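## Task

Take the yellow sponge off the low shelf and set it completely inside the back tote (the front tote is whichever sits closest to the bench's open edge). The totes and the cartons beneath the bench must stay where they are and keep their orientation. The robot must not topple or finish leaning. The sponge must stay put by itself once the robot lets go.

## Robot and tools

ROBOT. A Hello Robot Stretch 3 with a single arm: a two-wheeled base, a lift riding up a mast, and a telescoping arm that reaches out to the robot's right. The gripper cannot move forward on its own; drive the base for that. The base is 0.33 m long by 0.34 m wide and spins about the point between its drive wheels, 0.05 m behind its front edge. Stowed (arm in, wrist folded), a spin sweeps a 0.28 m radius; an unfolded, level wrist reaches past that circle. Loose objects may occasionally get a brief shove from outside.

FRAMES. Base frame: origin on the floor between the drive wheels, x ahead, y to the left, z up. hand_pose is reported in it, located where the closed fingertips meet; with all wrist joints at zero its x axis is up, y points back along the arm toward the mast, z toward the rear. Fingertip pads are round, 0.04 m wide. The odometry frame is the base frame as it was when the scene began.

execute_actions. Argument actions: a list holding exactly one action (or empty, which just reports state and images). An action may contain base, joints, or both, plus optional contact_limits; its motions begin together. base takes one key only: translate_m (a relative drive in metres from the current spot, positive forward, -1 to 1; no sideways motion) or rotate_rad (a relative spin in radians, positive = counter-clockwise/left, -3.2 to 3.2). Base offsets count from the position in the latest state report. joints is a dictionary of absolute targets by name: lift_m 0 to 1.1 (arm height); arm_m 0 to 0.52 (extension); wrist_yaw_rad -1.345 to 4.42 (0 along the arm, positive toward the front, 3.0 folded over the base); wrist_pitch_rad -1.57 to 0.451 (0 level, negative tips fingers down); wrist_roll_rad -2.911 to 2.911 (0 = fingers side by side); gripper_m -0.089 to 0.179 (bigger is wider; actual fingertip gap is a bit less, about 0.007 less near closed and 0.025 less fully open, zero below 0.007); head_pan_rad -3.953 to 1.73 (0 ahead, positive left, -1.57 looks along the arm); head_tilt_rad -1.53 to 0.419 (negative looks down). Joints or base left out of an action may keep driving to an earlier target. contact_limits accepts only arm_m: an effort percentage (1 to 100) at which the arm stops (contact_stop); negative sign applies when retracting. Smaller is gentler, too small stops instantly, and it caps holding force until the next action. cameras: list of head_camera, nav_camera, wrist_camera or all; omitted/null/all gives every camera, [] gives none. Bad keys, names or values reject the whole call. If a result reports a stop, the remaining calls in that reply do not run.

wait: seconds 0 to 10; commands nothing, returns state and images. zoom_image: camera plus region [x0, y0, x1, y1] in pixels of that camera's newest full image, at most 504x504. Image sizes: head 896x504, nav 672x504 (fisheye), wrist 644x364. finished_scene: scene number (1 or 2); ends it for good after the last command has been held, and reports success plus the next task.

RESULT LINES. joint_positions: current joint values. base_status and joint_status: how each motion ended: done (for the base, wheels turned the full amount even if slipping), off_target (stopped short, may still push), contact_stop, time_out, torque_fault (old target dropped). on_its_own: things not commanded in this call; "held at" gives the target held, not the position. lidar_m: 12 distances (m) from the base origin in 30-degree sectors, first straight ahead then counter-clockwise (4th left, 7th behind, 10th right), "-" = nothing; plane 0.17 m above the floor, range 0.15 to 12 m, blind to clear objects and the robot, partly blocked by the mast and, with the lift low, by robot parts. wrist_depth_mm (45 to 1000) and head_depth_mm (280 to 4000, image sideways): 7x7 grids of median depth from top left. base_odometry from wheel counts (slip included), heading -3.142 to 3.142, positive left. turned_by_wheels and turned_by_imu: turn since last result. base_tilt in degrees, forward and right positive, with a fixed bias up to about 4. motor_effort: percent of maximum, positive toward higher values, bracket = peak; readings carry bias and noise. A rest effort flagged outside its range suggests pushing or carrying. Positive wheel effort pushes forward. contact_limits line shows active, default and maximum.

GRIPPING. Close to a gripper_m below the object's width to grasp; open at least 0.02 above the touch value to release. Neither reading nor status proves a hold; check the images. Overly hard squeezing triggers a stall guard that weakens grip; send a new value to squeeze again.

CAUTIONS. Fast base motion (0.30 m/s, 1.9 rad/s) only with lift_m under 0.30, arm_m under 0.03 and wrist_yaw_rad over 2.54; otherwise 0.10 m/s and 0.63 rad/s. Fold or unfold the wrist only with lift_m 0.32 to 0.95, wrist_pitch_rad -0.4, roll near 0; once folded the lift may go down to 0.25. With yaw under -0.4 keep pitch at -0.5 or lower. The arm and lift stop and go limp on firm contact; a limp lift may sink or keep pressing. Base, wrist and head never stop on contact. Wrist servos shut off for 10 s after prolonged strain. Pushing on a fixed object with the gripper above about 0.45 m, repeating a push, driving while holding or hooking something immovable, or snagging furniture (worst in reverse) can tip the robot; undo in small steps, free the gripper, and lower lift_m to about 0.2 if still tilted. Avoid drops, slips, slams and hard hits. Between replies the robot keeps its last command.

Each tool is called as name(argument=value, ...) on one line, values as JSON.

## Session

execute_actions(actions=[])

Scene clock: 0.00 s.
base_odometry: x=+0.000 y=+0.000 heading=+0.000 (m, m, rad; odometry frame)
turned_by_wheels: +0.000 (rad since the last result)
turned_by_imu: +0.000 (rad since the last result)
base_tilt: forward=-2.5 right=-0.2 (deg)
lidar_m: 2.53 1.11 1.10 1.21 1.89 1.71 2.13 1.74 1.15 1.22 1.86 2.35
head_depth_mm: 1715 2631 2598 2617 2595 2614 2381 / 1791 2739 2884 2839 2853 2828 2463 / 1893 2763 3153 3034 3053 3037 2497 / 1901 2735 3275 3190 3252 3237 2504 / 1910 2721 2890 2922 2912 2884 2464 / 1923 2525 2532 2600 2594 2623 2458 / 1944 2337 2331 2334 2340 2349 2224
base_status: not commanded
joint_positions: lift_m=+0.314 arm_m=+0.001 wrist_yaw_rad=+3.026 wrist_pitch_rad=-0.407 wrist_roll_rad=+0.000 gripper_m=+0.037 head_pan_rad=+0.002 head_tilt_rad=-0.003
joint_status: not commanded
motor_effort: left_wheel=+0 right_wheel=-1 lift_m=+19 arm_m=-1 wrist_yaw_rad=+0 wrist_pitch_rad=+5 wrist_roll_rad=+0 gripper_m=+1 head_pan_rad=+0 head_tilt_rad=+2 (%)
hand_pose: x=+0.0048 y=+0.0781 z=+0.3286 quat_wxyz=(+0.183, +0.699, +0.103, +0.683) (m; base frame)
wrist_depth_mm: - - - - - - - / - - - - - - 889 / - - - - - - 948 / 827 802 841 852 863 863 867 / 661 675 703 672 689 703 715 / 558 569 - 566 576 568 581 / 481 497 - 503 479 502 504
pictures: head_camera (sideways: a quarter turn clockwise sets it upright), nav_camera (sideways: a quarter turn counterclockwise sets it upright), wrist_camera
Images, in order (width x height): head_camera 896x504, nav_camera 672x504, wrist_camera 644x364.

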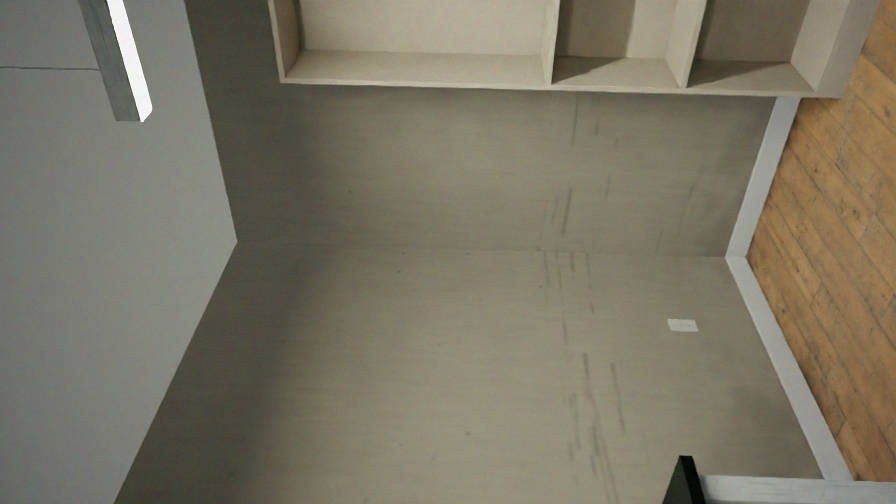

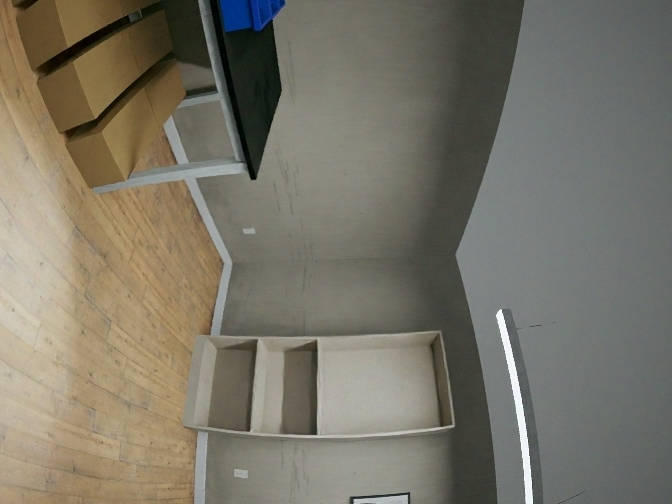

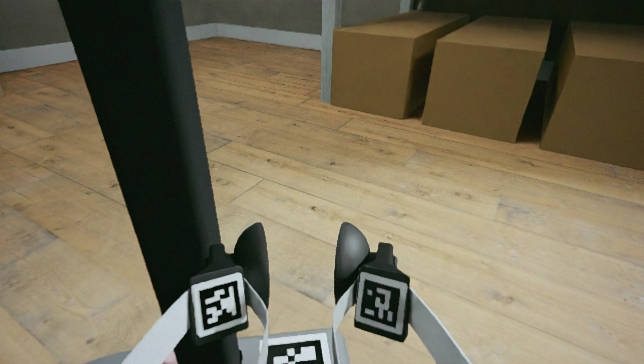

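execute_actions(actions=[{"joints": {"head_pan_rad": 1.2, "head_tilt_rad": -0.5}}], cameras=["head_camera", "nav_camera"])

execute_actions(actions=[{"joints": {"head_pan_rad": -1.5, "head_tilt_rad": -0.5}}], cameras=["head_camera", "nav_camera"])

Scene clock: 2.30 s.
base_odometry: x=+0.000 y=+0.000 heading=+0.000 (m, m, rad; odometry frame)
turned_by_wheels: +0.000 (rad since the last result)
turned_by_imu: +0.000 (rad since the last result)
base_tilt: forward=-2.5 right=-0.1 (deg)
lidar_m: 2.52 1.12 1.10 1.21 1.90 1.71 2.13 1.74 1.15 1.23 1.84 2.36
head_depth_mm: 1674 1785 1086 2071 1790 1403 1378 / 1711 1864 1229 2119 1781 1466 1389 / 1769 1898 1399 2209 1693 1462 1378 / 1801 1964 1383 2221 1750 1544 1376 / 1872 2038 1378 2387 1664 1567 1370 / 1939 2087 1357 2403 1574 1620 1366 / 1972 2151 2346 2588 2098 1657 1353
base_status: not commanded
joint_positions: lift_m=+0.314 arm_m=+0.001 wrist_yaw_rad=+3.026 wrist_pitch_rad=-0.407 wrist_roll_rad=+0.000 gripper_m=+0.037 head_pan_rad=+1.193 head_tilt_rad=-0.493
joint_status: all done
motor_effort: left_wheel=+0(0) right_wheel=+0(0) lift_m=+19(19) arm_m=+0(0) wrist_yaw_rad=+0(0) wrist_pitch_rad=+5(5) wrist_roll_rad=+0(0) gripper_m=+1(0) head_pan_rad=+5(56) head_tilt_rad=-3(29) (%)
hand_pose: x=+0.0048 y=+0.0781 z=+0.3286 quat_wxyz=(+0.183, +0.699, +0.103, +0.683) (m; base frame)
wrist_depth_mm: - - - - - - - / - - - - - - 895 / - - - - - - 929 / 797 813 848 856 850 856 919 / 661 670 707 680 672 698 698 / 564 557 - 563 588 578 601 / 484 490 - 509 480 494 499
pictures: head_camera (sideways: a quarter turn clockwise sets it upright), nav_camera (sideways: a quarter turn counterclockwise sets it upright)
Images, in order (width x height): head_camera 896x504, nav_camera 672x504.

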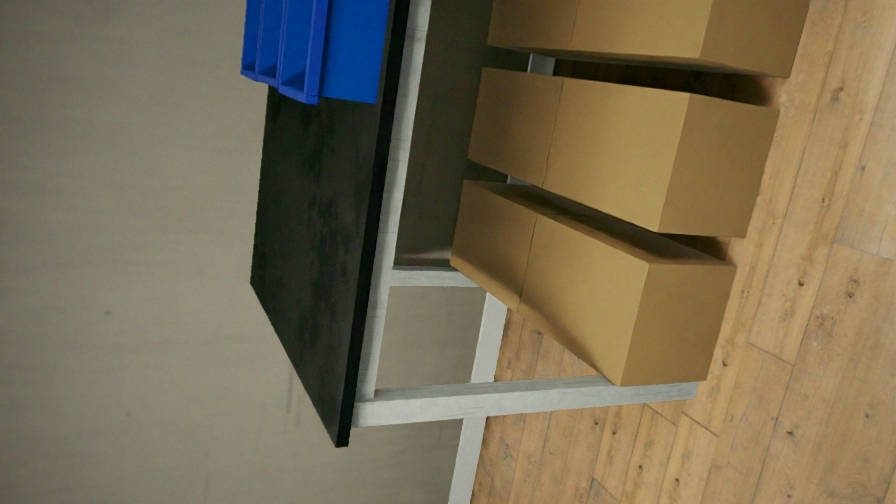

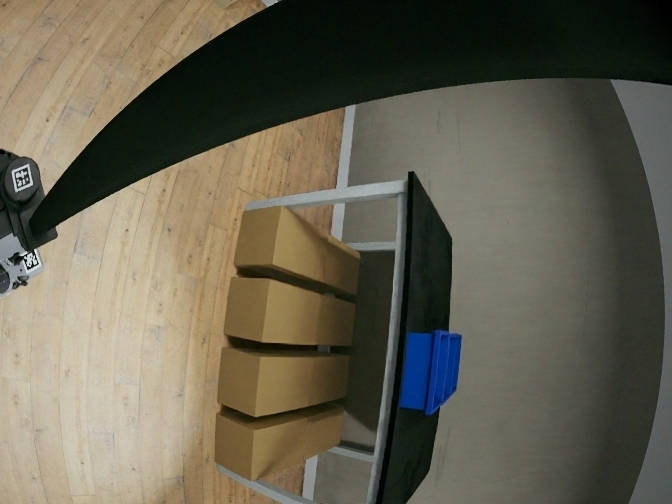

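Scene clock: 4.17 s.
base_odometry: x=+0.000 y=+0.000 heading=+0.000 (m, m, rad; odometry frame)
turned_by_wheels: +0.000 (rad since the last result)
turned_by_imu: +0.000 (rad since the last result)
base_tilt: forward=-2.5 right=-0.2 (deg)
lidar_m: 2.52 1.11 1.11 1.21 1.90 1.71 2.13 1.74 1.15 1.23 1.85 2.34
head_depth_mm: 1630 1717 1448 1244 1336 1441 1384 / 1739 1859 1439 1354 1473 1589 1387 / 1890 2022 1435 1487 1616 1686 1385 / 2066 2166 1537 1640 1812 1679 1371 / 2230 2355 1680 1829 1949 1654 1368 / 2473 2673 1845 2067 2081 1657 1358 / 2584 2802 2125 2464 2088 1652 1359
base_status: not commanded
joint_positions: lift_m=+0.314 arm_m=+0.001 wrist_yaw_rad=+3.026 wrist_pitch_rad=-0.407 wrist_roll_rad=+0.000 gripper_m=+0.037 head_pan_rad=-1.493 head_tilt_rad=-0.494
joint_status: all done
motor_effort: left_wheel=+0(0) right_wheel=+0(1) lift_m=+19(19) arm_m=-1(0) wrist_yaw_rad=+0(0) wrist_pitch_rad=+5(5) wrist_roll_rad=+0(0) gripper_m=+0(0) head_pan_rad=-5(56) head_tilt_rad=-3(3) (%)
hand_pose: x=+0.0048 y=+0.0781 z=+0.3286 quat_wxyz=(+0.183, +0.699, +0.103, +0.683) (m; base frame)
wrist_depth_mm: - - - - - - - / - - - - - - 895 / - - - - - - 932 / 821 807 828 853 876 875 895 / 666 680 709 673 674 705 704 / 566 557 - 574 583 588 584 / 481 501 - 507 484 500 502
pictures: head_camera (sideways: a quarter turn clockwise sets it upright), nav_camera (sideways: a quarter turn counterclockwise sets it upright)
Images, in order (width x height): head_camera 896x504, nav_camera 672x504.

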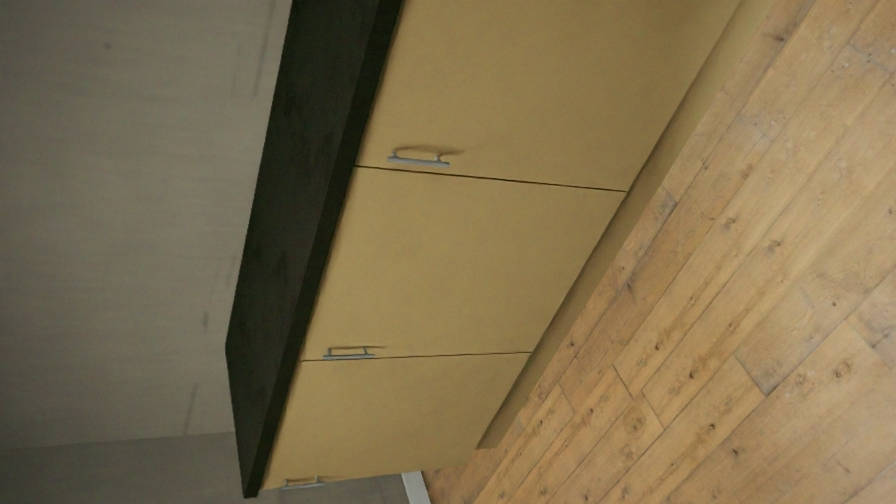

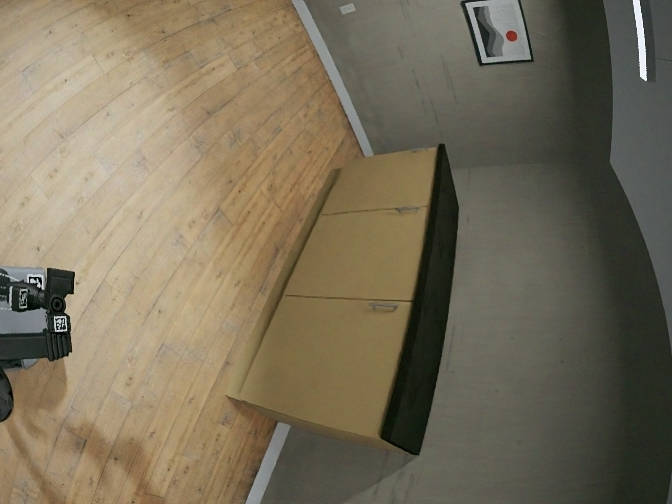

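execute_actions(actions=[{"joints": {"head_pan_rad": -3.0, "head_tilt_rad": -0.4}}], cameras=["head_camera", "nav_camera"])

Scene clock: 6.70 s.
base_odometry: x=+0.000 y=+0.000 heading=+0.000 (m, m, rad; odometry frame)
turned_by_wheels: +0.000 (rad since the last result)
turned_by_imu: +0.000 (rad since the last result)
base_tilt: forward=-2.6 right=-0.1 (deg)
lidar_m: 2.53 1.12 1.10 1.21 1.90 1.71 2.13 1.74 1.15 1.23 1.85 2.35
head_depth_mm: 2065 2183 2288 2389 2370 1843 1471 / 2261 2395 2500 2639 2478 1838 1475 / 2248 2450 2613 2792 2454 1850 1471 / 2040 2163 2319 2574 2407 1823 1460 / 1868 2015 2110 2274 2313 1818 1465 / 1731 1813 1946 2069 2194 1801 1462 / 1603 1701 1816 1924 2059 1795 1449
base_status: not commanded
joint_positions: lift_m=+0.314 arm_m=+0.001 wrist_yaw_rad=+3.026 wrist_pitch_rad=-0.407 wrist_roll_rad=+0.000 gripper_m=+0.037 head_pan_rad=-2.993 head_tilt_rad=-0.409
joint_status: all done
motor_effort: left_wheel=+1(0) right_wheel=+0(0) lift_m=+19(19) arm_m=-1(0) wrist_yaw_rad=+0(1) wrist_pitch_rad=+5(5) wrist_roll_rad=+0(0) gripper_m=+1(0) head_pan_rad=-5(57) head_tilt_rad=+4(16) (%)
hand_pose: x=+0.0048 y=+0.0781 z=+0.3286 quat_wxyz=(+0.183, +0.699, +0.103, +0.683) (m; base frame)
wrist_depth_mm: - - - - - - - / - - - - - - 881 / - - - - - - 944 / 830 815 844 826 876 852 869 / 663 654 701 686 686 688 687 / 561 556 - 563 585 577 584 / 486 502 - 506 481 500 501
pictures: head_camera (sideways: a quarter turn clockwise sets it upright), nav_camera (sideways: a quarter turn counterclockwise sets it upright)
Images, in order (width x height): head_camera 896x504, nav_camera 672x504.

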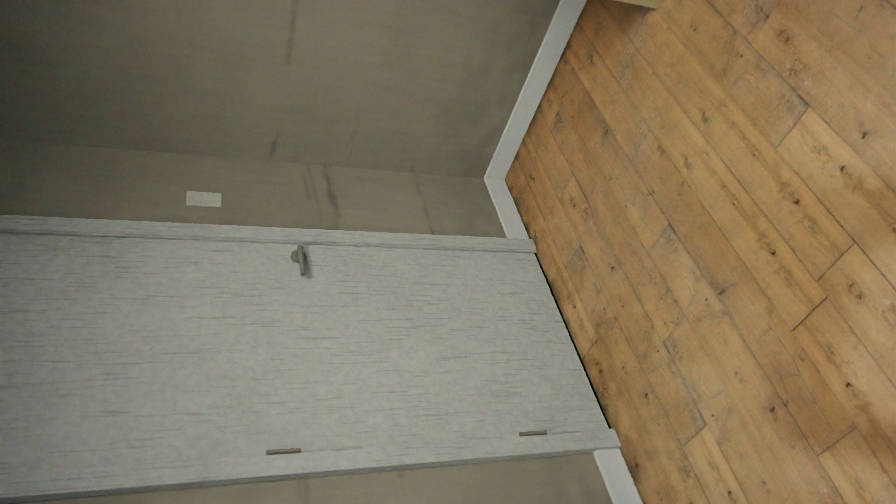

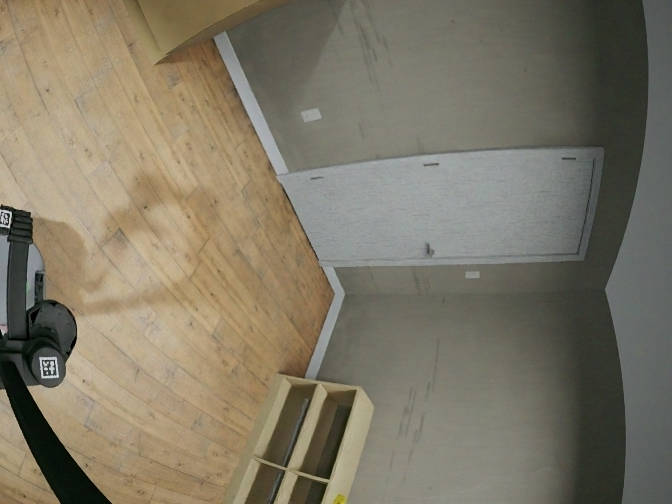

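execute_actions(actions=[{"joints": {"head_pan_rad": -3.8, "head_tilt_rad": -0.4}}], cameras=["head_camera", "nav_camera"])

Scene clock: 8.53 s.
base_odometry: x=+0.000 y=+0.000 heading=+0.000 (m, m, rad; odometry frame)
turned_by_wheels: +0.000 (rad since the last result)
turned_by_imu: +0.000 (rad since the last result)
base_tilt: forward=-2.5 right=-0.1 (deg)
lidar_m: 2.53 1.12 1.11 1.21 1.90 1.71 2.14 1.74 1.15 1.22 1.84 2.35
head_depth_mm: 1818 1934 2063 2212 2351 - - / 1835 1945 2074 2137 2080 1838 1475 / 1814 1946 2088 2154 2100 1843 1474 / 1829 1946 2090 2162 2081 1824 1461 / 1825 1964 2095 2171 2044 1810 1468 / 1835 1953 2085 2113 2060 1818 1467 / 1826 1965 2121 2117 2027 1798 1443
base_status: not commanded
joint_positions: lift_m=+0.314 arm_m=+0.001 wrist_yaw_rad=+3.026 wrist_pitch_rad=-0.407 wrist_roll_rad=+0.000 gripper_m=+0.037 head_pan_rad=-3.793 head_tilt_rad=-0.409
joint_status: all done
motor_effort: left_wheel=+1(0) right_wheel=+0(1) lift_m=+19(19) arm_m=-1(1) wrist_yaw_rad=+0(0) wrist_pitch_rad=+5(5) wrist_roll_rad=+0(0) gripper_m=+0(0) head_pan_rad=-5(55) head_tilt_rad=+3(4) (%)
hand_pose: x=+0.0048 y=+0.0781 z=+0.3286 quat_wxyz=(+0.183, +0.699, +0.103, +0.683) (m; base frame)
wrist_depth_mm: - - - - - - - / - - - - - - 882 / - - - - - - 940 / 830 814 838 831 871 864 870 / 668 666 703 681 690 681 706 / 564 559 - 578 582 593 586 / 482 497 - 502 483 502 502
pictures: head_camera (sideways: a quarter turn clockwise sets it upright), nav_camera (sideways: a quarter turn counterclockwise sets it upright)
Images, in order (width x height): head_camera 896x504, nav_camera 672x504.

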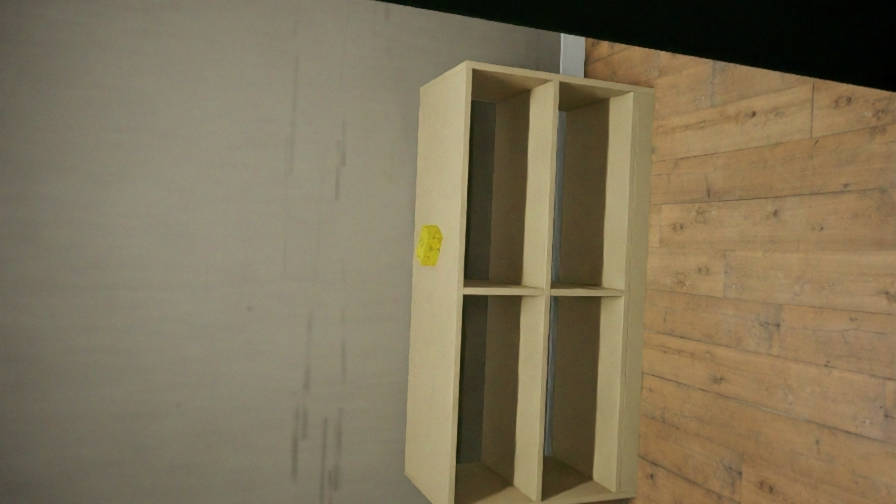

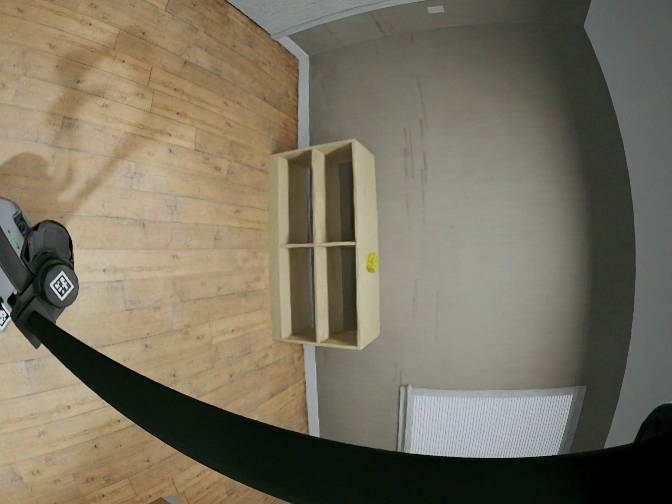

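zoom_image(camera="head_camera", region=[380, 200, 500, 300])

Region (380, 200, 500, 300) of head_camera's 896x504 image, scaled by 4.200, with more detail than that image has.

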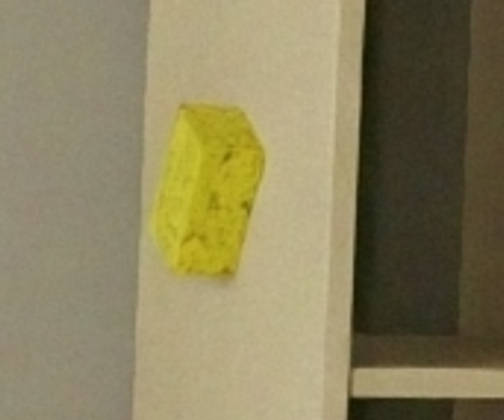

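execute_actions(actions=[{"base": {"rotate_rad": -0.71}, "joints": {"lift_m": 0.28, "head_pan_rad": -3.14, "head_tilt_rad": -0.45}}], cameras=["head_camera"])

execute_actions(actions=[{"base": {"translate_m": -1.0}}], cameras=["head_camera", "nav_camera"])

Scene clock: 23.37 s.
base_odometry: x=+0.000 y=+0.000 heading=-0.710 (m, m, rad; odometry frame)
turned_by_wheels: -0.710 (rad since the last result)
turned_by_imu: -0.707 (rad since the last result)
base_tilt: forward=-2.5 right=-0.1 (deg)
lidar_m: 2.35 2.56 1.16 1.10 1.13 2.20 1.71 1.85 1.81 1.14 1.16 1.51
head_depth_mm: 1836 1971 2125 2294 2350 1798 1451 / 1836 1956 2131 2243 2181 1771 1439 / 1846 1963 2097 2119 2067 1778 1427 / 1811 1934 2104 2106 2060 1764 1435 / 1819 1973 2088 2015 2028 1741 1429 / 1802 1927 2116 2078 2051 1739 1412 / 1797 1915 2098 2060 2019 1726 1409
base_status: done
joint_positions: lift_m=+0.281 arm_m=+0.001 wrist_yaw_rad=+3.026 wrist_pitch_rad=-0.407 wrist_roll_rad=+0.000 gripper_m=+0.037 head_pan_rad=-3.147 head_tilt_rad=-0.445
joint_status: all done
motor_effort: left_wheel=+3(10) right_wheel=-2(7) lift_m=+11(17) arm_m=+0(1) wrist_yaw_rad=+0(0) wrist_pitch_rad=+5(5) wrist_roll_rad=+0(0) gripper_m=+0(0) head_pan_rad=+5(53) head_tilt_rad=-3(9) (%)
hand_pose: x=+0.0048 y=+0.0781 z=+0.2956 quat_wxyz=(+0.183, +0.699, +0.103, +0.683) (m; base frame)
wrist_depth_mm: 966 - - - - - - / - - - - - - - / - - - - - - - / 772 746 787 795 792 805 815 / 611 629 651 629 643 637 647 / 519 526 - 522 551 527 539 / 458 - - - 447 458 466
pictures: head_camera (sideways: a quarter turn clockwise sets it upright)
Images, in order (width x height): head_camera 896x504.

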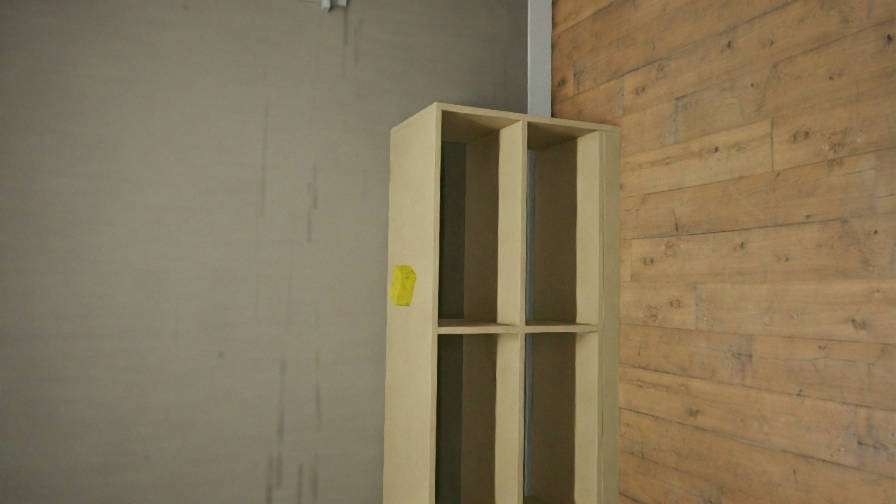

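Scene clock: 28.40 s.
base_odometry: x=-0.759 y=+0.652 heading=-0.710 (m, m, rad; odometry frame)
turned_by_wheels: +0.000 (rad since the last result)
turned_by_imu: -0.003 (rad since the last result)
base_tilt: forward=-2.5 right=-0.2 (deg)
lidar_m: 3.31 1.58 1.13 1.14 1.65 0.84 0.73 1.09 1.03 1.74 1.77 1.68
head_depth_mm: 959 1029 1107 1202 1262 1016 1084 / 956 1024 1099 1196 1226 1010 1111 / 947 1018 1091 1190 1220 1006 1108 / 945 1017 1090 1179 1213 994 1115 / 936 1010 1086 1183 1212 997 1104 / 936 1007 1075 1173 1196 962 1066 / 935 997 1079 1171 1196 981 1089
base_status: done
joint_positions: lift_m=+0.281 arm_m=+0.001 wrist_yaw_rad=+3.026 wrist_pitch_rad=-0.407 wrist_roll_rad=+0.000 gripper_m=+0.037 head_pan_rad=-3.147 head_tilt_rad=-0.445
joint_status: not commanded
motor_effort: left_wheel=+3(7) right_wheel=-3(8) lift_m=+11(11) arm_m=+0(0) wrist_yaw_rad=+0(0) wrist_pitch_rad=+5(5) wrist_roll_rad=+0(0) gripper_m=+0(1) head_pan_rad=+4(4) head_tilt_rad=-3(3) (%)
hand_pose: x=+0.0048 y=+0.0781 z=+0.2956 quat_wxyz=(+0.183, +0.699, +0.103, +0.683) (m; base frame)
wrist_depth_mm: - - - - - - - / - - - - - - - / - - - - - - - / 745 757 782 778 781 830 820 / 616 631 660 631 642 648 647 / 524 519 - 524 539 535 554 / 463 - - - 441 465 466
pictures: head_camera (sideways: a quarter turn clockwise sets it upright), nav_camera (sideways: a quarter turn counterclockwise sets it upright)
Images, in order (width x height): head_camera 896x504, nav_camera 672x504.

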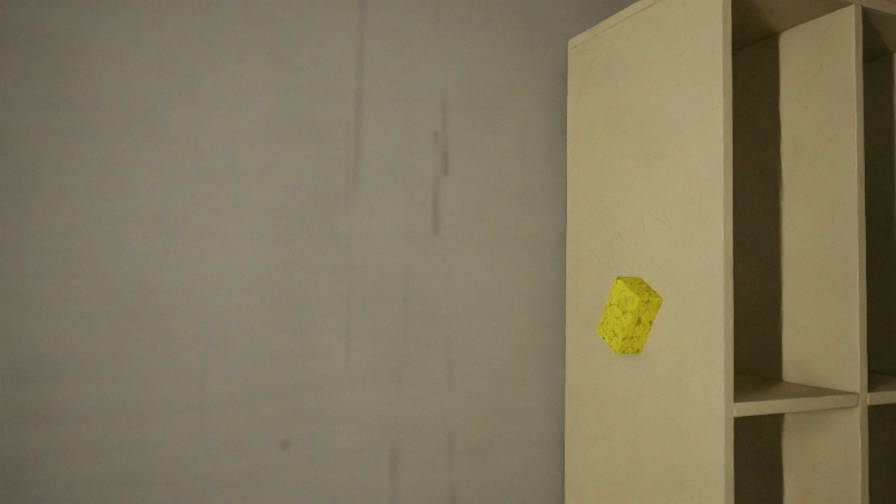

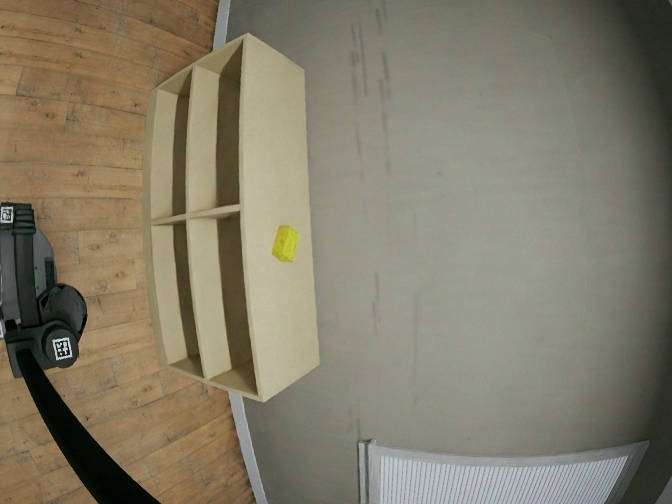

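zoom_image(camera="head_camera", region=[560, 250, 720, 380])

Region (560, 250, 720, 380) of head_camera's 896x504 image, scaled by 3.150, with more detail than that image has; it fills the top 410 rows of this view, and the rest is white.

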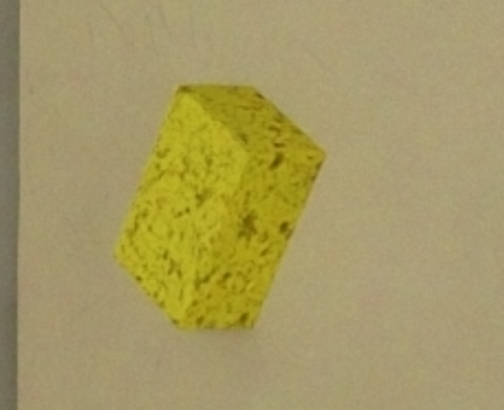

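execute_actions(actions=[{"base": {"translate_m": -0.35}, "joints": {"lift_m": 0.6}}], cameras=[])

execute_actions(actions=[{"base": {"rotate_rad": -1.571}, "joints": {"lift_m": 0.85, "wrist_yaw_rad": 1.03, "gripper_m": 0.15, "head_pan_rad": -1.45, "head_tilt_rad": -0.85}}])

Scene clock: 39.23 s.
base_odometry: x=-1.024 y=+0.880 heading=-0.710 (m, m, rad; odometry frame)
turned_by_wheels: +0.000 (rad since the last result)
turned_by_imu: -0.001 (rad since the last result)
base_tilt: forward=-2.5 right=-0.2 (deg)
lidar_m: 3.67 1.56 1.27 1.96 0.56 0.58 0.71 0.40 0.84 1.76 1.81 1.94
head_depth_mm: 647 693 748 814 887 934 769 / 644 692 744 807 883 932 765 / 639 688 738 805 875 929 759 / 638 685 738 797 872 918 758 / 635 681 731 792 860 906 708 / 630 677 731 790 859 903 724 / 630 674 728 785 852 902 750
base_status: done
joint_positions: lift_m=+0.599 arm_m=+0.001 wrist_yaw_rad=+3.026 wrist_pitch_rad=-0.408 wrist_roll_rad=+0.000 gripper_m=+0.037 head_pan_rad=-3.147 head_tilt_rad=-0.446
joint_status: all done
motor_effort: left_wheel=+3(10) right_wheel=-2(8) lift_m=+27(29) arm_m=+0(1) wrist_yaw_rad=+0(0) wrist_pitch_rad=+5(5) wrist_roll_rad=+0(0) gripper_m=+0(1) head_pan_rad=+4(5) head_tilt_rad=-2(2) (%)
hand_pose: x=+0.0048 y=+0.0781 z=+0.6145 quat_wxyz=(+0.183, +0.699, +0.103, +0.683) (m; base frame)
wrist_depth_mm: - - - - - - - / - - - - - - - / - - - - - - - / - - - - - - - / - - - - - - - / 589 913 - 962 946 940 952 / 617 791 797 811 785 815 821
pictures: none
No camera images: the call's "cameras" was empty. Leave "cameras" out to get every camera's image.

Scene clock: 42.67 s.
base_odometry: x=-1.024 y=+0.880 heading=-2.280 (m, m, rad; odometry frame)
turned_by_wheels: -1.571 (rad since the last result)
turned_by_imu: -1.567 (rad since the last result)
base_tilt: forward=-2.5 right=-0.1 (deg)
lidar_m: 1.76 1.81 1.94 3.66 1.56 1.27 1.97 0.56 0.58 0.72 0.40 0.84
head_depth_mm: 648 735 851 935 812 - 1112 / 653 743 864 947 802 - - / 659 750 870 939 797 732 1107 / 661 755 881 937 778 729 1123 / 666 766 887 932 812 - 1120 / 672 769 899 933 789 952 1119 / 677 775 910 926 784 954 1133
base_status: done
joint_positions: lift_m=+0.849 arm_m=+0.001 wrist_yaw_rad=+1.032 wrist_pitch_rad=-0.408 wrist_roll_rad=+0.000 gripper_m=+0.150 head_pan_rad=-1.457 head_tilt_rad=-0.839
joint_status: all done
motor_effort: left_wheel=+3(8) right_wheel=-3(5) lift_m=+27(28) arm_m=+0(0) wrist_yaw_rad=-2(3) wrist_pitch_rad=+5(5) wrist_roll_rad=+0(0) gripper_m=+0(82) head_pan_rad=+5(57) head_tilt_rad=-6(30) (%)
hand_pose: x=+0.1723 y=-0.2621 z=+0.8645 quat_wxyz=(+0.673, +0.466, -0.531, +0.217) (m; base frame)
wrist_depth_mm: - - - 916 680 530 443 / - - - 911 696 555 458 / - - - 899 740 579 468 / - - 748 700 704 593 498 / - - 874 564 581 585 505 / - - 944 483 480 - 485 / - - - 664 410 399 425
pictures: head_camera (sideways: a quarter turn clockwise sets it upright), nav_camera (sideways: a quarter turn counterclockwise sets it upright), wrist_camera
Images, in order (width x height): head_camera 896x504, nav_camera 672x504, wrist_camera 644x364.

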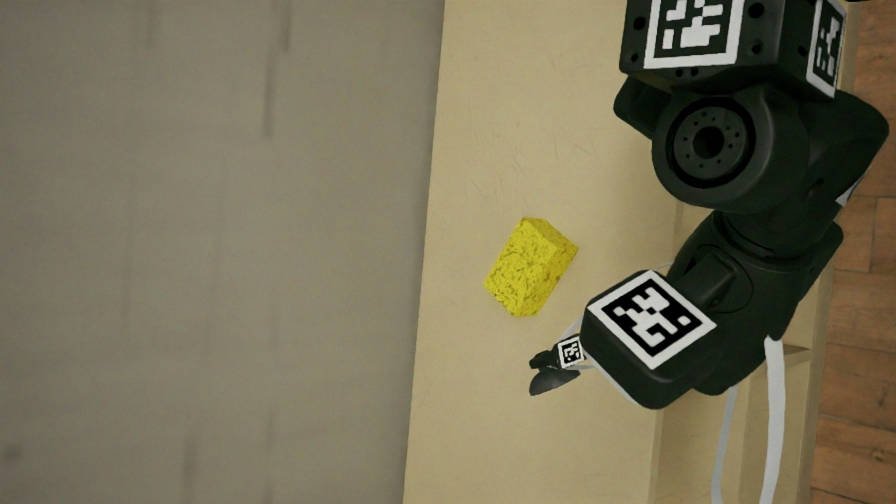

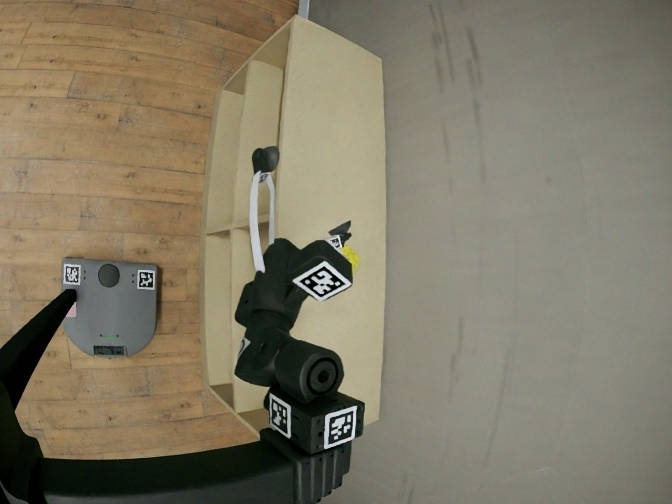

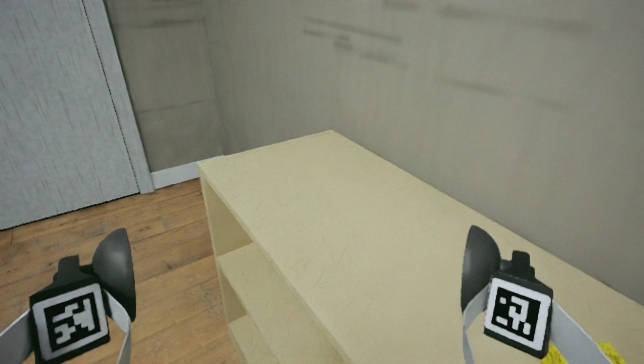

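execute_actions(actions=[{"joints": {"lift_m": 0.87, "arm_m": 0.33, "wrist_pitch_rad": -1.11}}])

Scene clock: 48.97 s.
base_odometry: x=-1.024 y=+0.880 heading=-2.280 (m, m, rad; odometry frame)
turned_by_wheels: +0.000 (rad since the last result)
turned_by_imu: +0.000 (rad since the last result)
base_tilt: forward=-2.6 right=-0.1 (deg)
lidar_m: 1.76 1.81 1.95 3.66 1.56 1.27 1.97 0.56 0.57 0.72 0.40 0.84
head_depth_mm: 644 705 883 929 801 920 1110 / 650 714 - 941 801 912 1109 / 657 736 830 910 795 909 1124 / 662 754 883 933 778 925 1115 / 669 763 890 933 789 922 1123 / 673 768 896 924 789 921 1125 / 676 774 904 925 784 954 1126
base_status: not commanded
joint_positions: lift_m=+0.869 arm_m=+0.330 wrist_yaw_rad=+1.030 wrist_pitch_rad=-1.111 wrist_roll_rad=+0.000 gripper_m=+0.150 head_pan_rad=-1.457 head_tilt_rad=-0.840
joint_status: all done
motor_effort: left_wheel=+3(3) right_wheel=-3(3) lift_m=+27(28) arm_m=+2(3) wrist_yaw_rad=+1(2) wrist_pitch_rad=+1(4) wrist_roll_rad=+0(0) gripper_m=+0(0) head_pan_rad=+4(4) head_tilt_rad=-5(5) (%)
hand_pose: x=+0.0574 y=-0.5222 z=+0.7678 quat_wxyz=(+0.707, +0.620, -0.339, -0.029) (m; base frame)
wrist_depth_mm: 382 385 392 398 387 287 230 / 357 367 370 371 383 314 246 / 347 346 350 355 359 348 268 / 905 330 335 340 343 352 293 / 894 317 317 280 326 329 322 / 857 300 305 267 310 - 320 / - 291 292 293 297 298 306
pictures: head_camera (sideways: a quarter turn clockwise sets it upright), nav_camera (sideways: a quarter turn counterclockwise sets it upright), wrist_camera
Images, in order (width x height): head_camera 896x504, nav_camera 672x504, wrist_camera 644x364.

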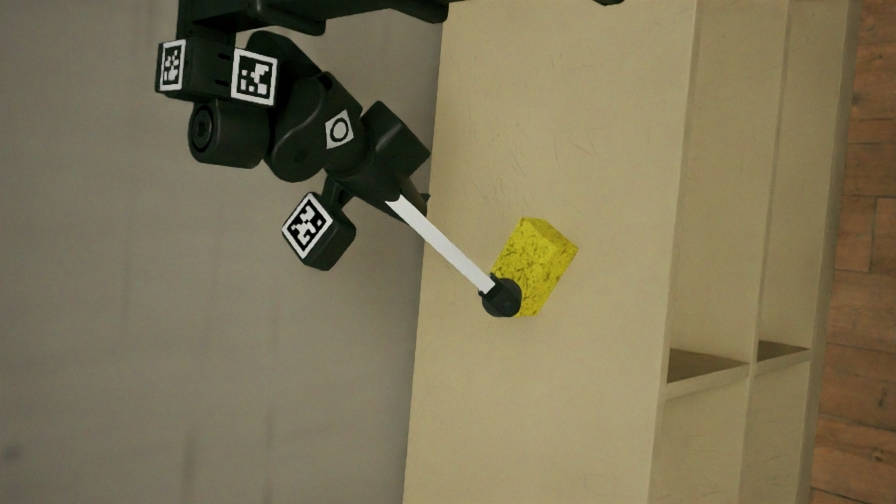

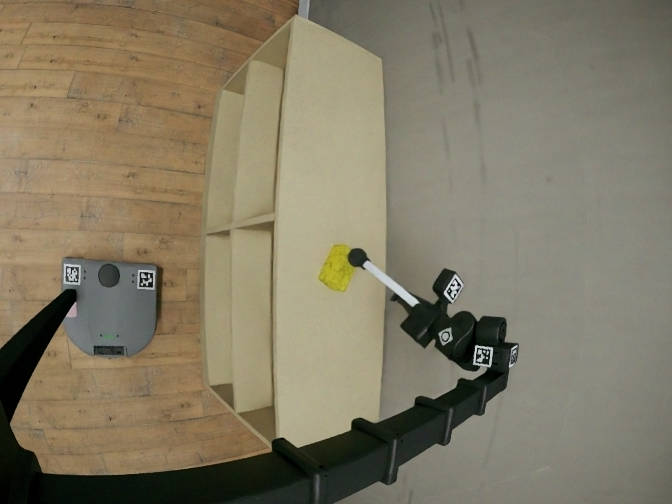

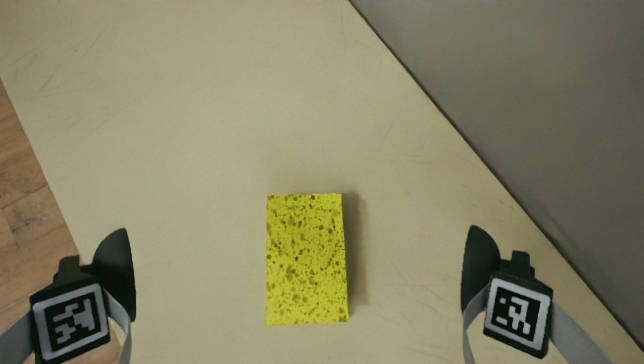

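execute_actions(actions=[{"joints": {"lift_m": 0.768}}], cameras=["wrist_camera", "head_camera"])

Scene clock: 53.07 s.
base_odometry: x=-1.024 y=+0.880 heading=-2.280 (m, m, rad; odometry frame)
turned_by_wheels: +0.000 (rad since the last result)
turned_by_imu: +0.000 (rad since the last result)
base_tilt: forward=-2.6 right=+0.0 (deg)
lidar_m: 1.76 1.81 1.94 3.70 1.56 1.27 1.97 0.56 0.58 0.72 0.40 0.84
head_depth_mm: 645 738 819 - - 916 1115 / 652 741 817 894 800 918 1117 / 659 750 846 - 795 914 1133 / 659 756 881 915 776 924 1123 / 666 760 892 929 790 928 1124 / 671 771 899 929 789 917 1124 / 675 774 908 919 784 948 1135
base_status: not commanded
joint_positions: lift_m=+0.769 arm_m=+0.330 wrist_yaw_rad=+1.030 wrist_pitch_rad=-1.112 wrist_roll_rad=+0.000 gripper_m=+0.150 head_pan_rad=-1.457 head_tilt_rad=-0.840
joint_status: all done
motor_effort: left_wheel=+3(3) right_wheel=-3(3) lift_m=+10(24) arm_m=+2(3) wrist_yaw_rad=+0(0) wrist_pitch_rad=+1(1) wrist_roll_rad=+0(0) gripper_m=+0(1) head_pan_rad=+5(4) head_tilt_rad=-5(5) (%)
hand_pose: x=+0.0573 y=-0.5222 z=+0.6669 quat_wxyz=(+0.707, +0.621, -0.339, -0.029) (m; base frame)
wrist_depth_mm: 262 266 270 274 278 277 231 / 249 253 254 259 262 269 248 / 236 238 240 245 248 250 261 / 225 229 227 186 236 238 241 / 214 218 218 177 225 228 231 / - 208 205 169 215 - 218 / - 199 199 165 204 206 211
pictures: head_camera (sideways: a quarter turn clockwise sets it upright), wrist_camera
Images, in order (width x height): head_camera 896x504, wrist_camera 644x364.

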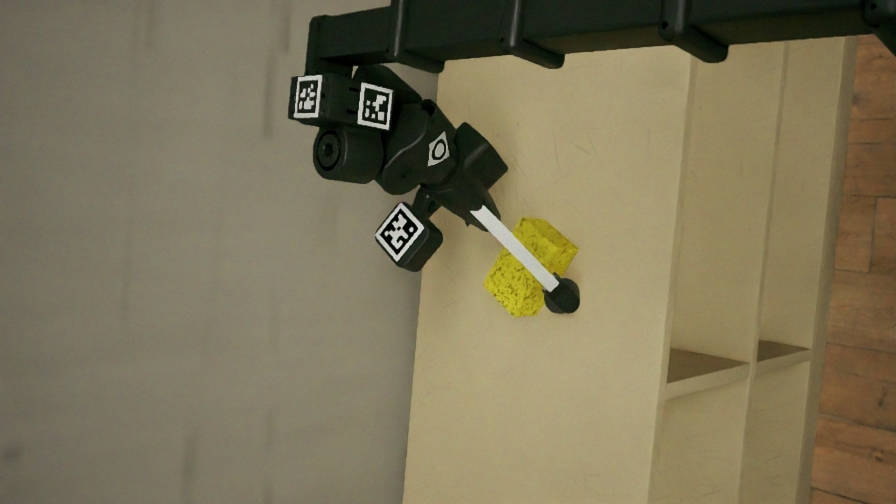

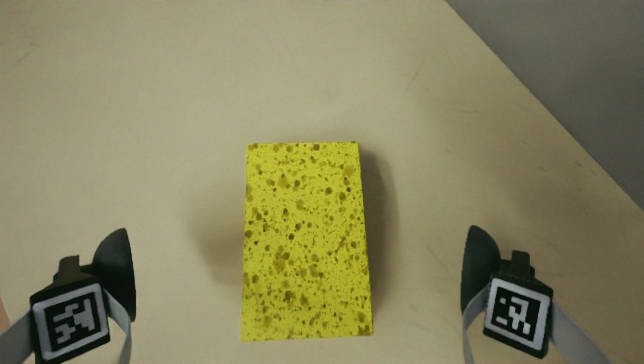

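execute_actions(actions=[{"joints": {"gripper_m": 0.03}}], cameras=["wrist_camera", "head_camera"])

Scene clock: 56.73 s.
base_odometry: x=-1.024 y=+0.880 heading=-2.280 (m, m, rad; odometry frame)
turned_by_wheels: +0.000 (rad since the last result)
turned_by_imu: +0.000 (rad since the last result)
base_tilt: forward=-2.6 right=-0.2 (deg)
lidar_m: 1.76 1.81 1.94 3.68 1.56 1.27 1.96 0.56 0.57 0.72 0.40 0.84
head_depth_mm: 646 736 817 - - 918 1110 / 654 742 821 897 798 914 1115 / 656 748 847 - 795 914 1124 / 663 755 882 913 776 928 1122 / 667 764 890 931 791 921 1119 / 671 769 897 925 784 921 1131 / 677 775 907 922 786 954 1135
base_status: not commanded
joint_positions: lift_m=+0.769 arm_m=+0.330 wrist_yaw_rad=+1.030 wrist_pitch_rad=-1.112 wrist_roll_rad=+0.000 gripper_m=+0.030 head_pan_rad=-1.457 head_tilt_rad=-0.840
joint_status: all done
motor_effort: left_wheel=+3(3) right_wheel=-3(3) lift_m=+11(10) arm_m=+3(3) wrist_yaw_rad=+0(1) wrist_pitch_rad=+1(1) wrist_roll_rad=+0(0) gripper_m=-8(82) head_pan_rad=+5(5) head_tilt_rad=-5(5) (%)
hand_pose: x=+0.0573 y=-0.5222 z=+0.6669 quat_wxyz=(+0.707, +0.620, -0.339, -0.029) (m; base frame)
wrist_depth_mm: 262 267 268 274 276 277 232 / 248 252 254 259 263 268 249 / 237 238 242 246 248 251 261 / 225 228 227 188 236 238 242 / 216 217 217 177 222 228 229 / 205 208 168 169 216 217 220 / 198 199 198 199 203 207 209
pictures: head_camera (sideways: a quarter turn clockwise sets it upright), wrist_camera
Images, in order (width x height): head_camera 896x504, wrist_camera 644x364.

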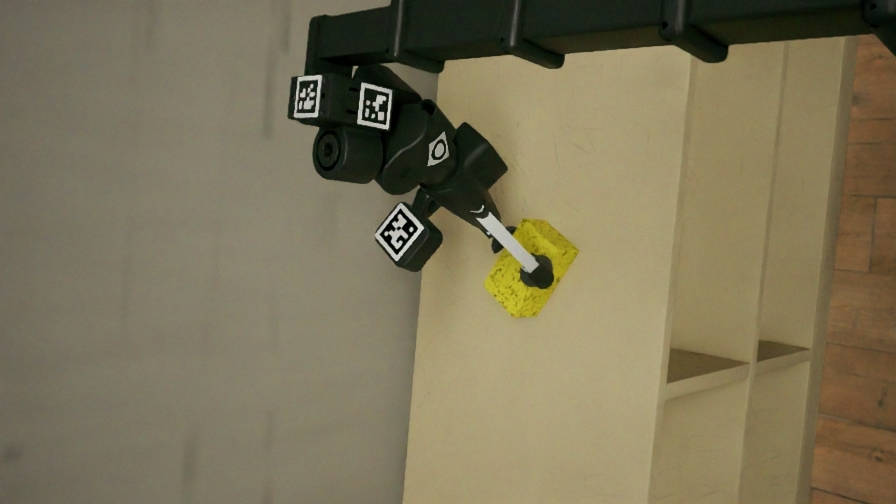

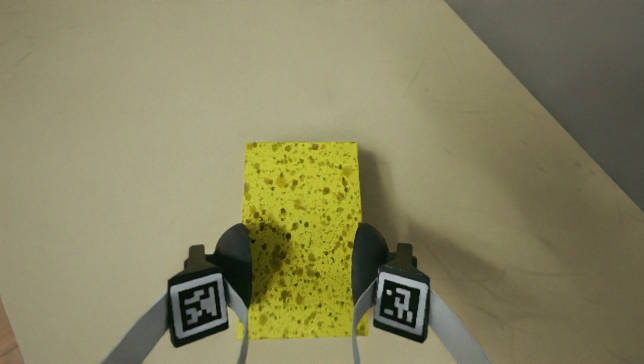

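execute_actions(actions=[{"joints": {"lift_m": 0.83}}], cameras=["wrist_camera", "head_camera"])

Scene clock: 58.93 s.
base_odometry: x=-1.024 y=+0.880 heading=-2.280 (m, m, rad; odometry frame)
turned_by_wheels: +0.000 (rad since the last result)
turned_by_imu: +0.000 (rad since the last result)
base_tilt: forward=-2.5 right=-0.2 (deg)
lidar_m: 1.76 1.81 1.94 3.67 1.56 1.27 1.97 0.56 0.57 0.72 0.40 0.84
head_depth_mm: 647 725 - 942 798 921 1117 / 651 728 - 921 801 915 1108 / 657 748 854 894 795 911 1120 / 662 755 859 960 774 926 1123 / 666 759 887 929 793 923 1118 / 673 767 898 923 789 915 1130 / 678 777 906 921 787 953 1131
base_status: not commanded
joint_positions: lift_m=+0.829 arm_m=+0.330 wrist_yaw_rad=+1.030 wrist_pitch_rad=-1.113 wrist_roll_rad=+0.000 gripper_m=+0.030 head_pan_rad=-1.457 head_tilt_rad=-0.840
joint_status: all done
motor_effort: left_wheel=+3(3) right_wheel=-2(3) lift_m=+27(27) arm_m=+2(2) wrist_yaw_rad=+0(0) wrist_pitch_rad=+1(1) wrist_roll_rad=+0(0) gripper_m=-8(8) head_pan_rad=+4(5) head_tilt_rad=-5(5) (%)
hand_pose: x=+0.0572 y=-0.5221 z=+0.7277 quat_wxyz=(+0.707, +0.621, -0.338, -0.029) (m; base frame)
wrist_depth_mm: 333 337 340 350 353 286 230 / 321 323 327 329 334 315 251 / 302 305 306 312 318 320 266 / 288 291 288 185 299 301 292 / 278 276 276 177 286 288 295 / 821 266 168 170 273 277 279 / 790 252 253 255 256 264 266
pictures: head_camera (sideways: a quarter turn clockwise sets it upright), wrist_camera
Images, in order (width x height): head_camera 896x504, wrist_camera 644x364.

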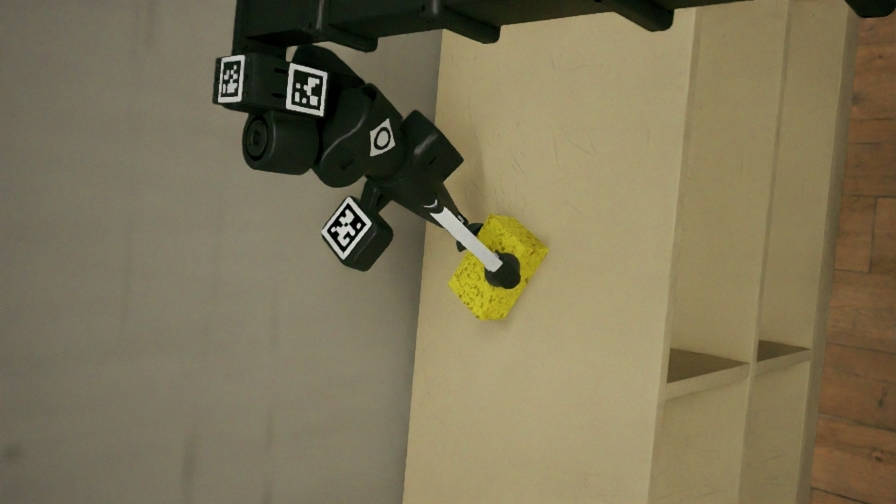

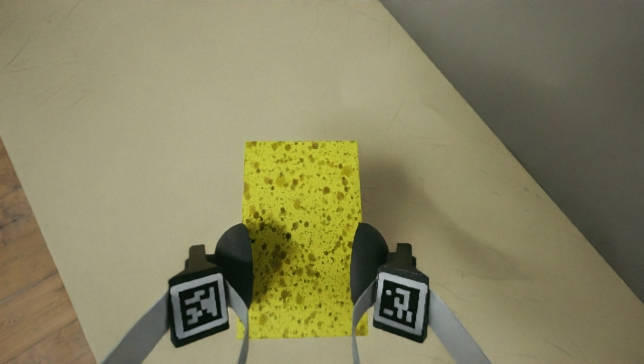

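execute_actions(actions=[{"base": {"rotate_rad": 2.132}, "joints": {"lift_m": 1.098, "arm_m": 0.0, "head_pan_rad": 0.6, "head_tilt_rad": -0.45}}])

Scene clock: 79.77 s.
base_odometry: x=-1.024 y=+0.880 heading=-0.149 (m, m, rad; odometry frame)
turned_by_wheels: +2.132 (rad since the last result)
turned_by_imu: +2.126 (rad since the last result)
base_tilt: forward=-2.6 right=-0.3 (deg)
lidar_m: 1.51 1.27 1.96 0.56 0.60 0.60 0.40 0.84 1.76 1.82 1.95 3.67
head_depth_mm: 2194 2357 1658 2568 1794 1773 1430 / 2087 2214 1635 2542 1791 1680 1425 / 1970 2135 1615 1435 1579 1627 1413 / 1874 2058 1773 2378 1934 1712 1410 / 1784 1922 2003 2208 2131 1716 1409 / 1739 1870 2012 2151 2204 1715 1408 / 1652 1761 1909 2038 2122 1703 1396
base_status: done
joint_positions: lift_m=+1.097 arm_m=+0.001 wrist_yaw_rad=+1.030 wrist_pitch_rad=-1.114 wrist_roll_rad=+0.000 gripper_m=+0.030 head_pan_rad=+0.593 head_tilt_rad=-0.458
joint_status: all done
joint sent to its limit — the command would take arm_m past its lower limit, so that joint was sent only as far as its limit.
motor_effort: left_wheel=-2(6) right_wheel=+2(4) lift_m=+27(28) arm_m=-4(3) wrist_yaw_rad=+0(0) wrist_pitch_rad=+1(2) wrist_roll_rad=+0(0) gripper_m=-8(8) head_pan_rad=+5(57) head_tilt_rad=+3(30) (%)
hand_pose: x=+0.0569 y=-0.1936 z=+0.9956 quat_wxyz=(+0.707, +0.621, -0.338, -0.030) (m; base frame)
wrist_depth_mm: - - - - - - - / - - - - - - - / - - - - - - - / - - - 186 - - - / - - - 175 - - - / - - 168 169 - - - / - - - 165 - - -
pictures: head_camera (sideways: a quarter turn clockwise sets it upright), nav_camera (sideways: a quarter turn counterclockwise sets it upright), wrist_camera
Images, in order (width x height): head_camera 896x504, nav_camera 672x504, wrist_camera 644x364.

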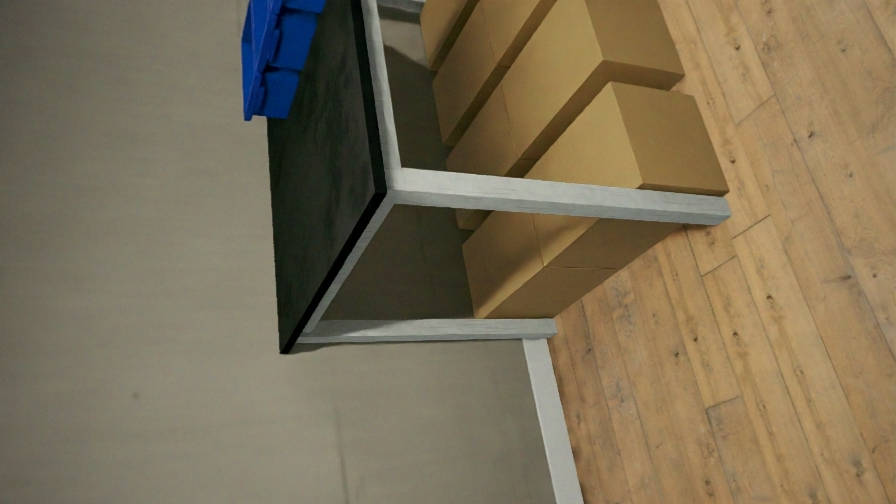

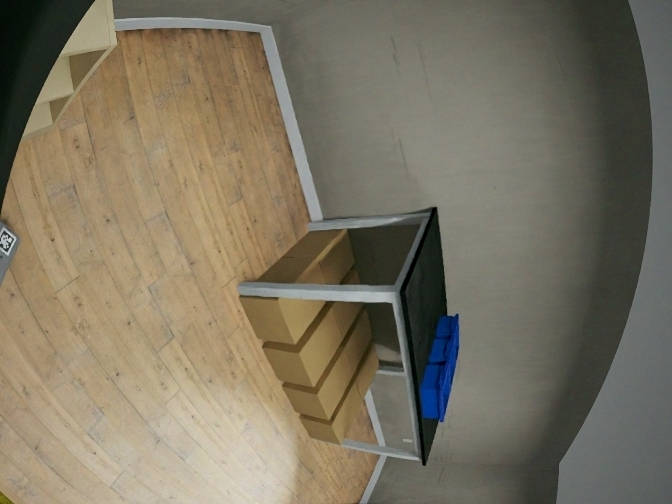

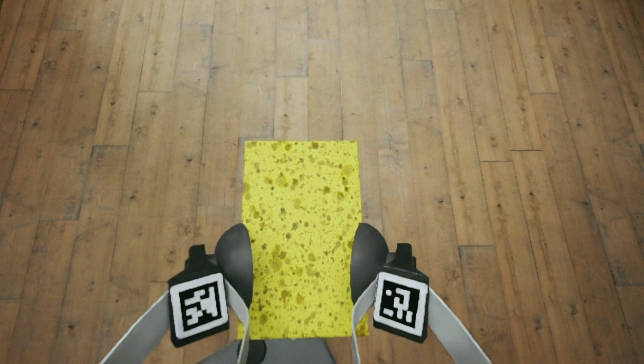

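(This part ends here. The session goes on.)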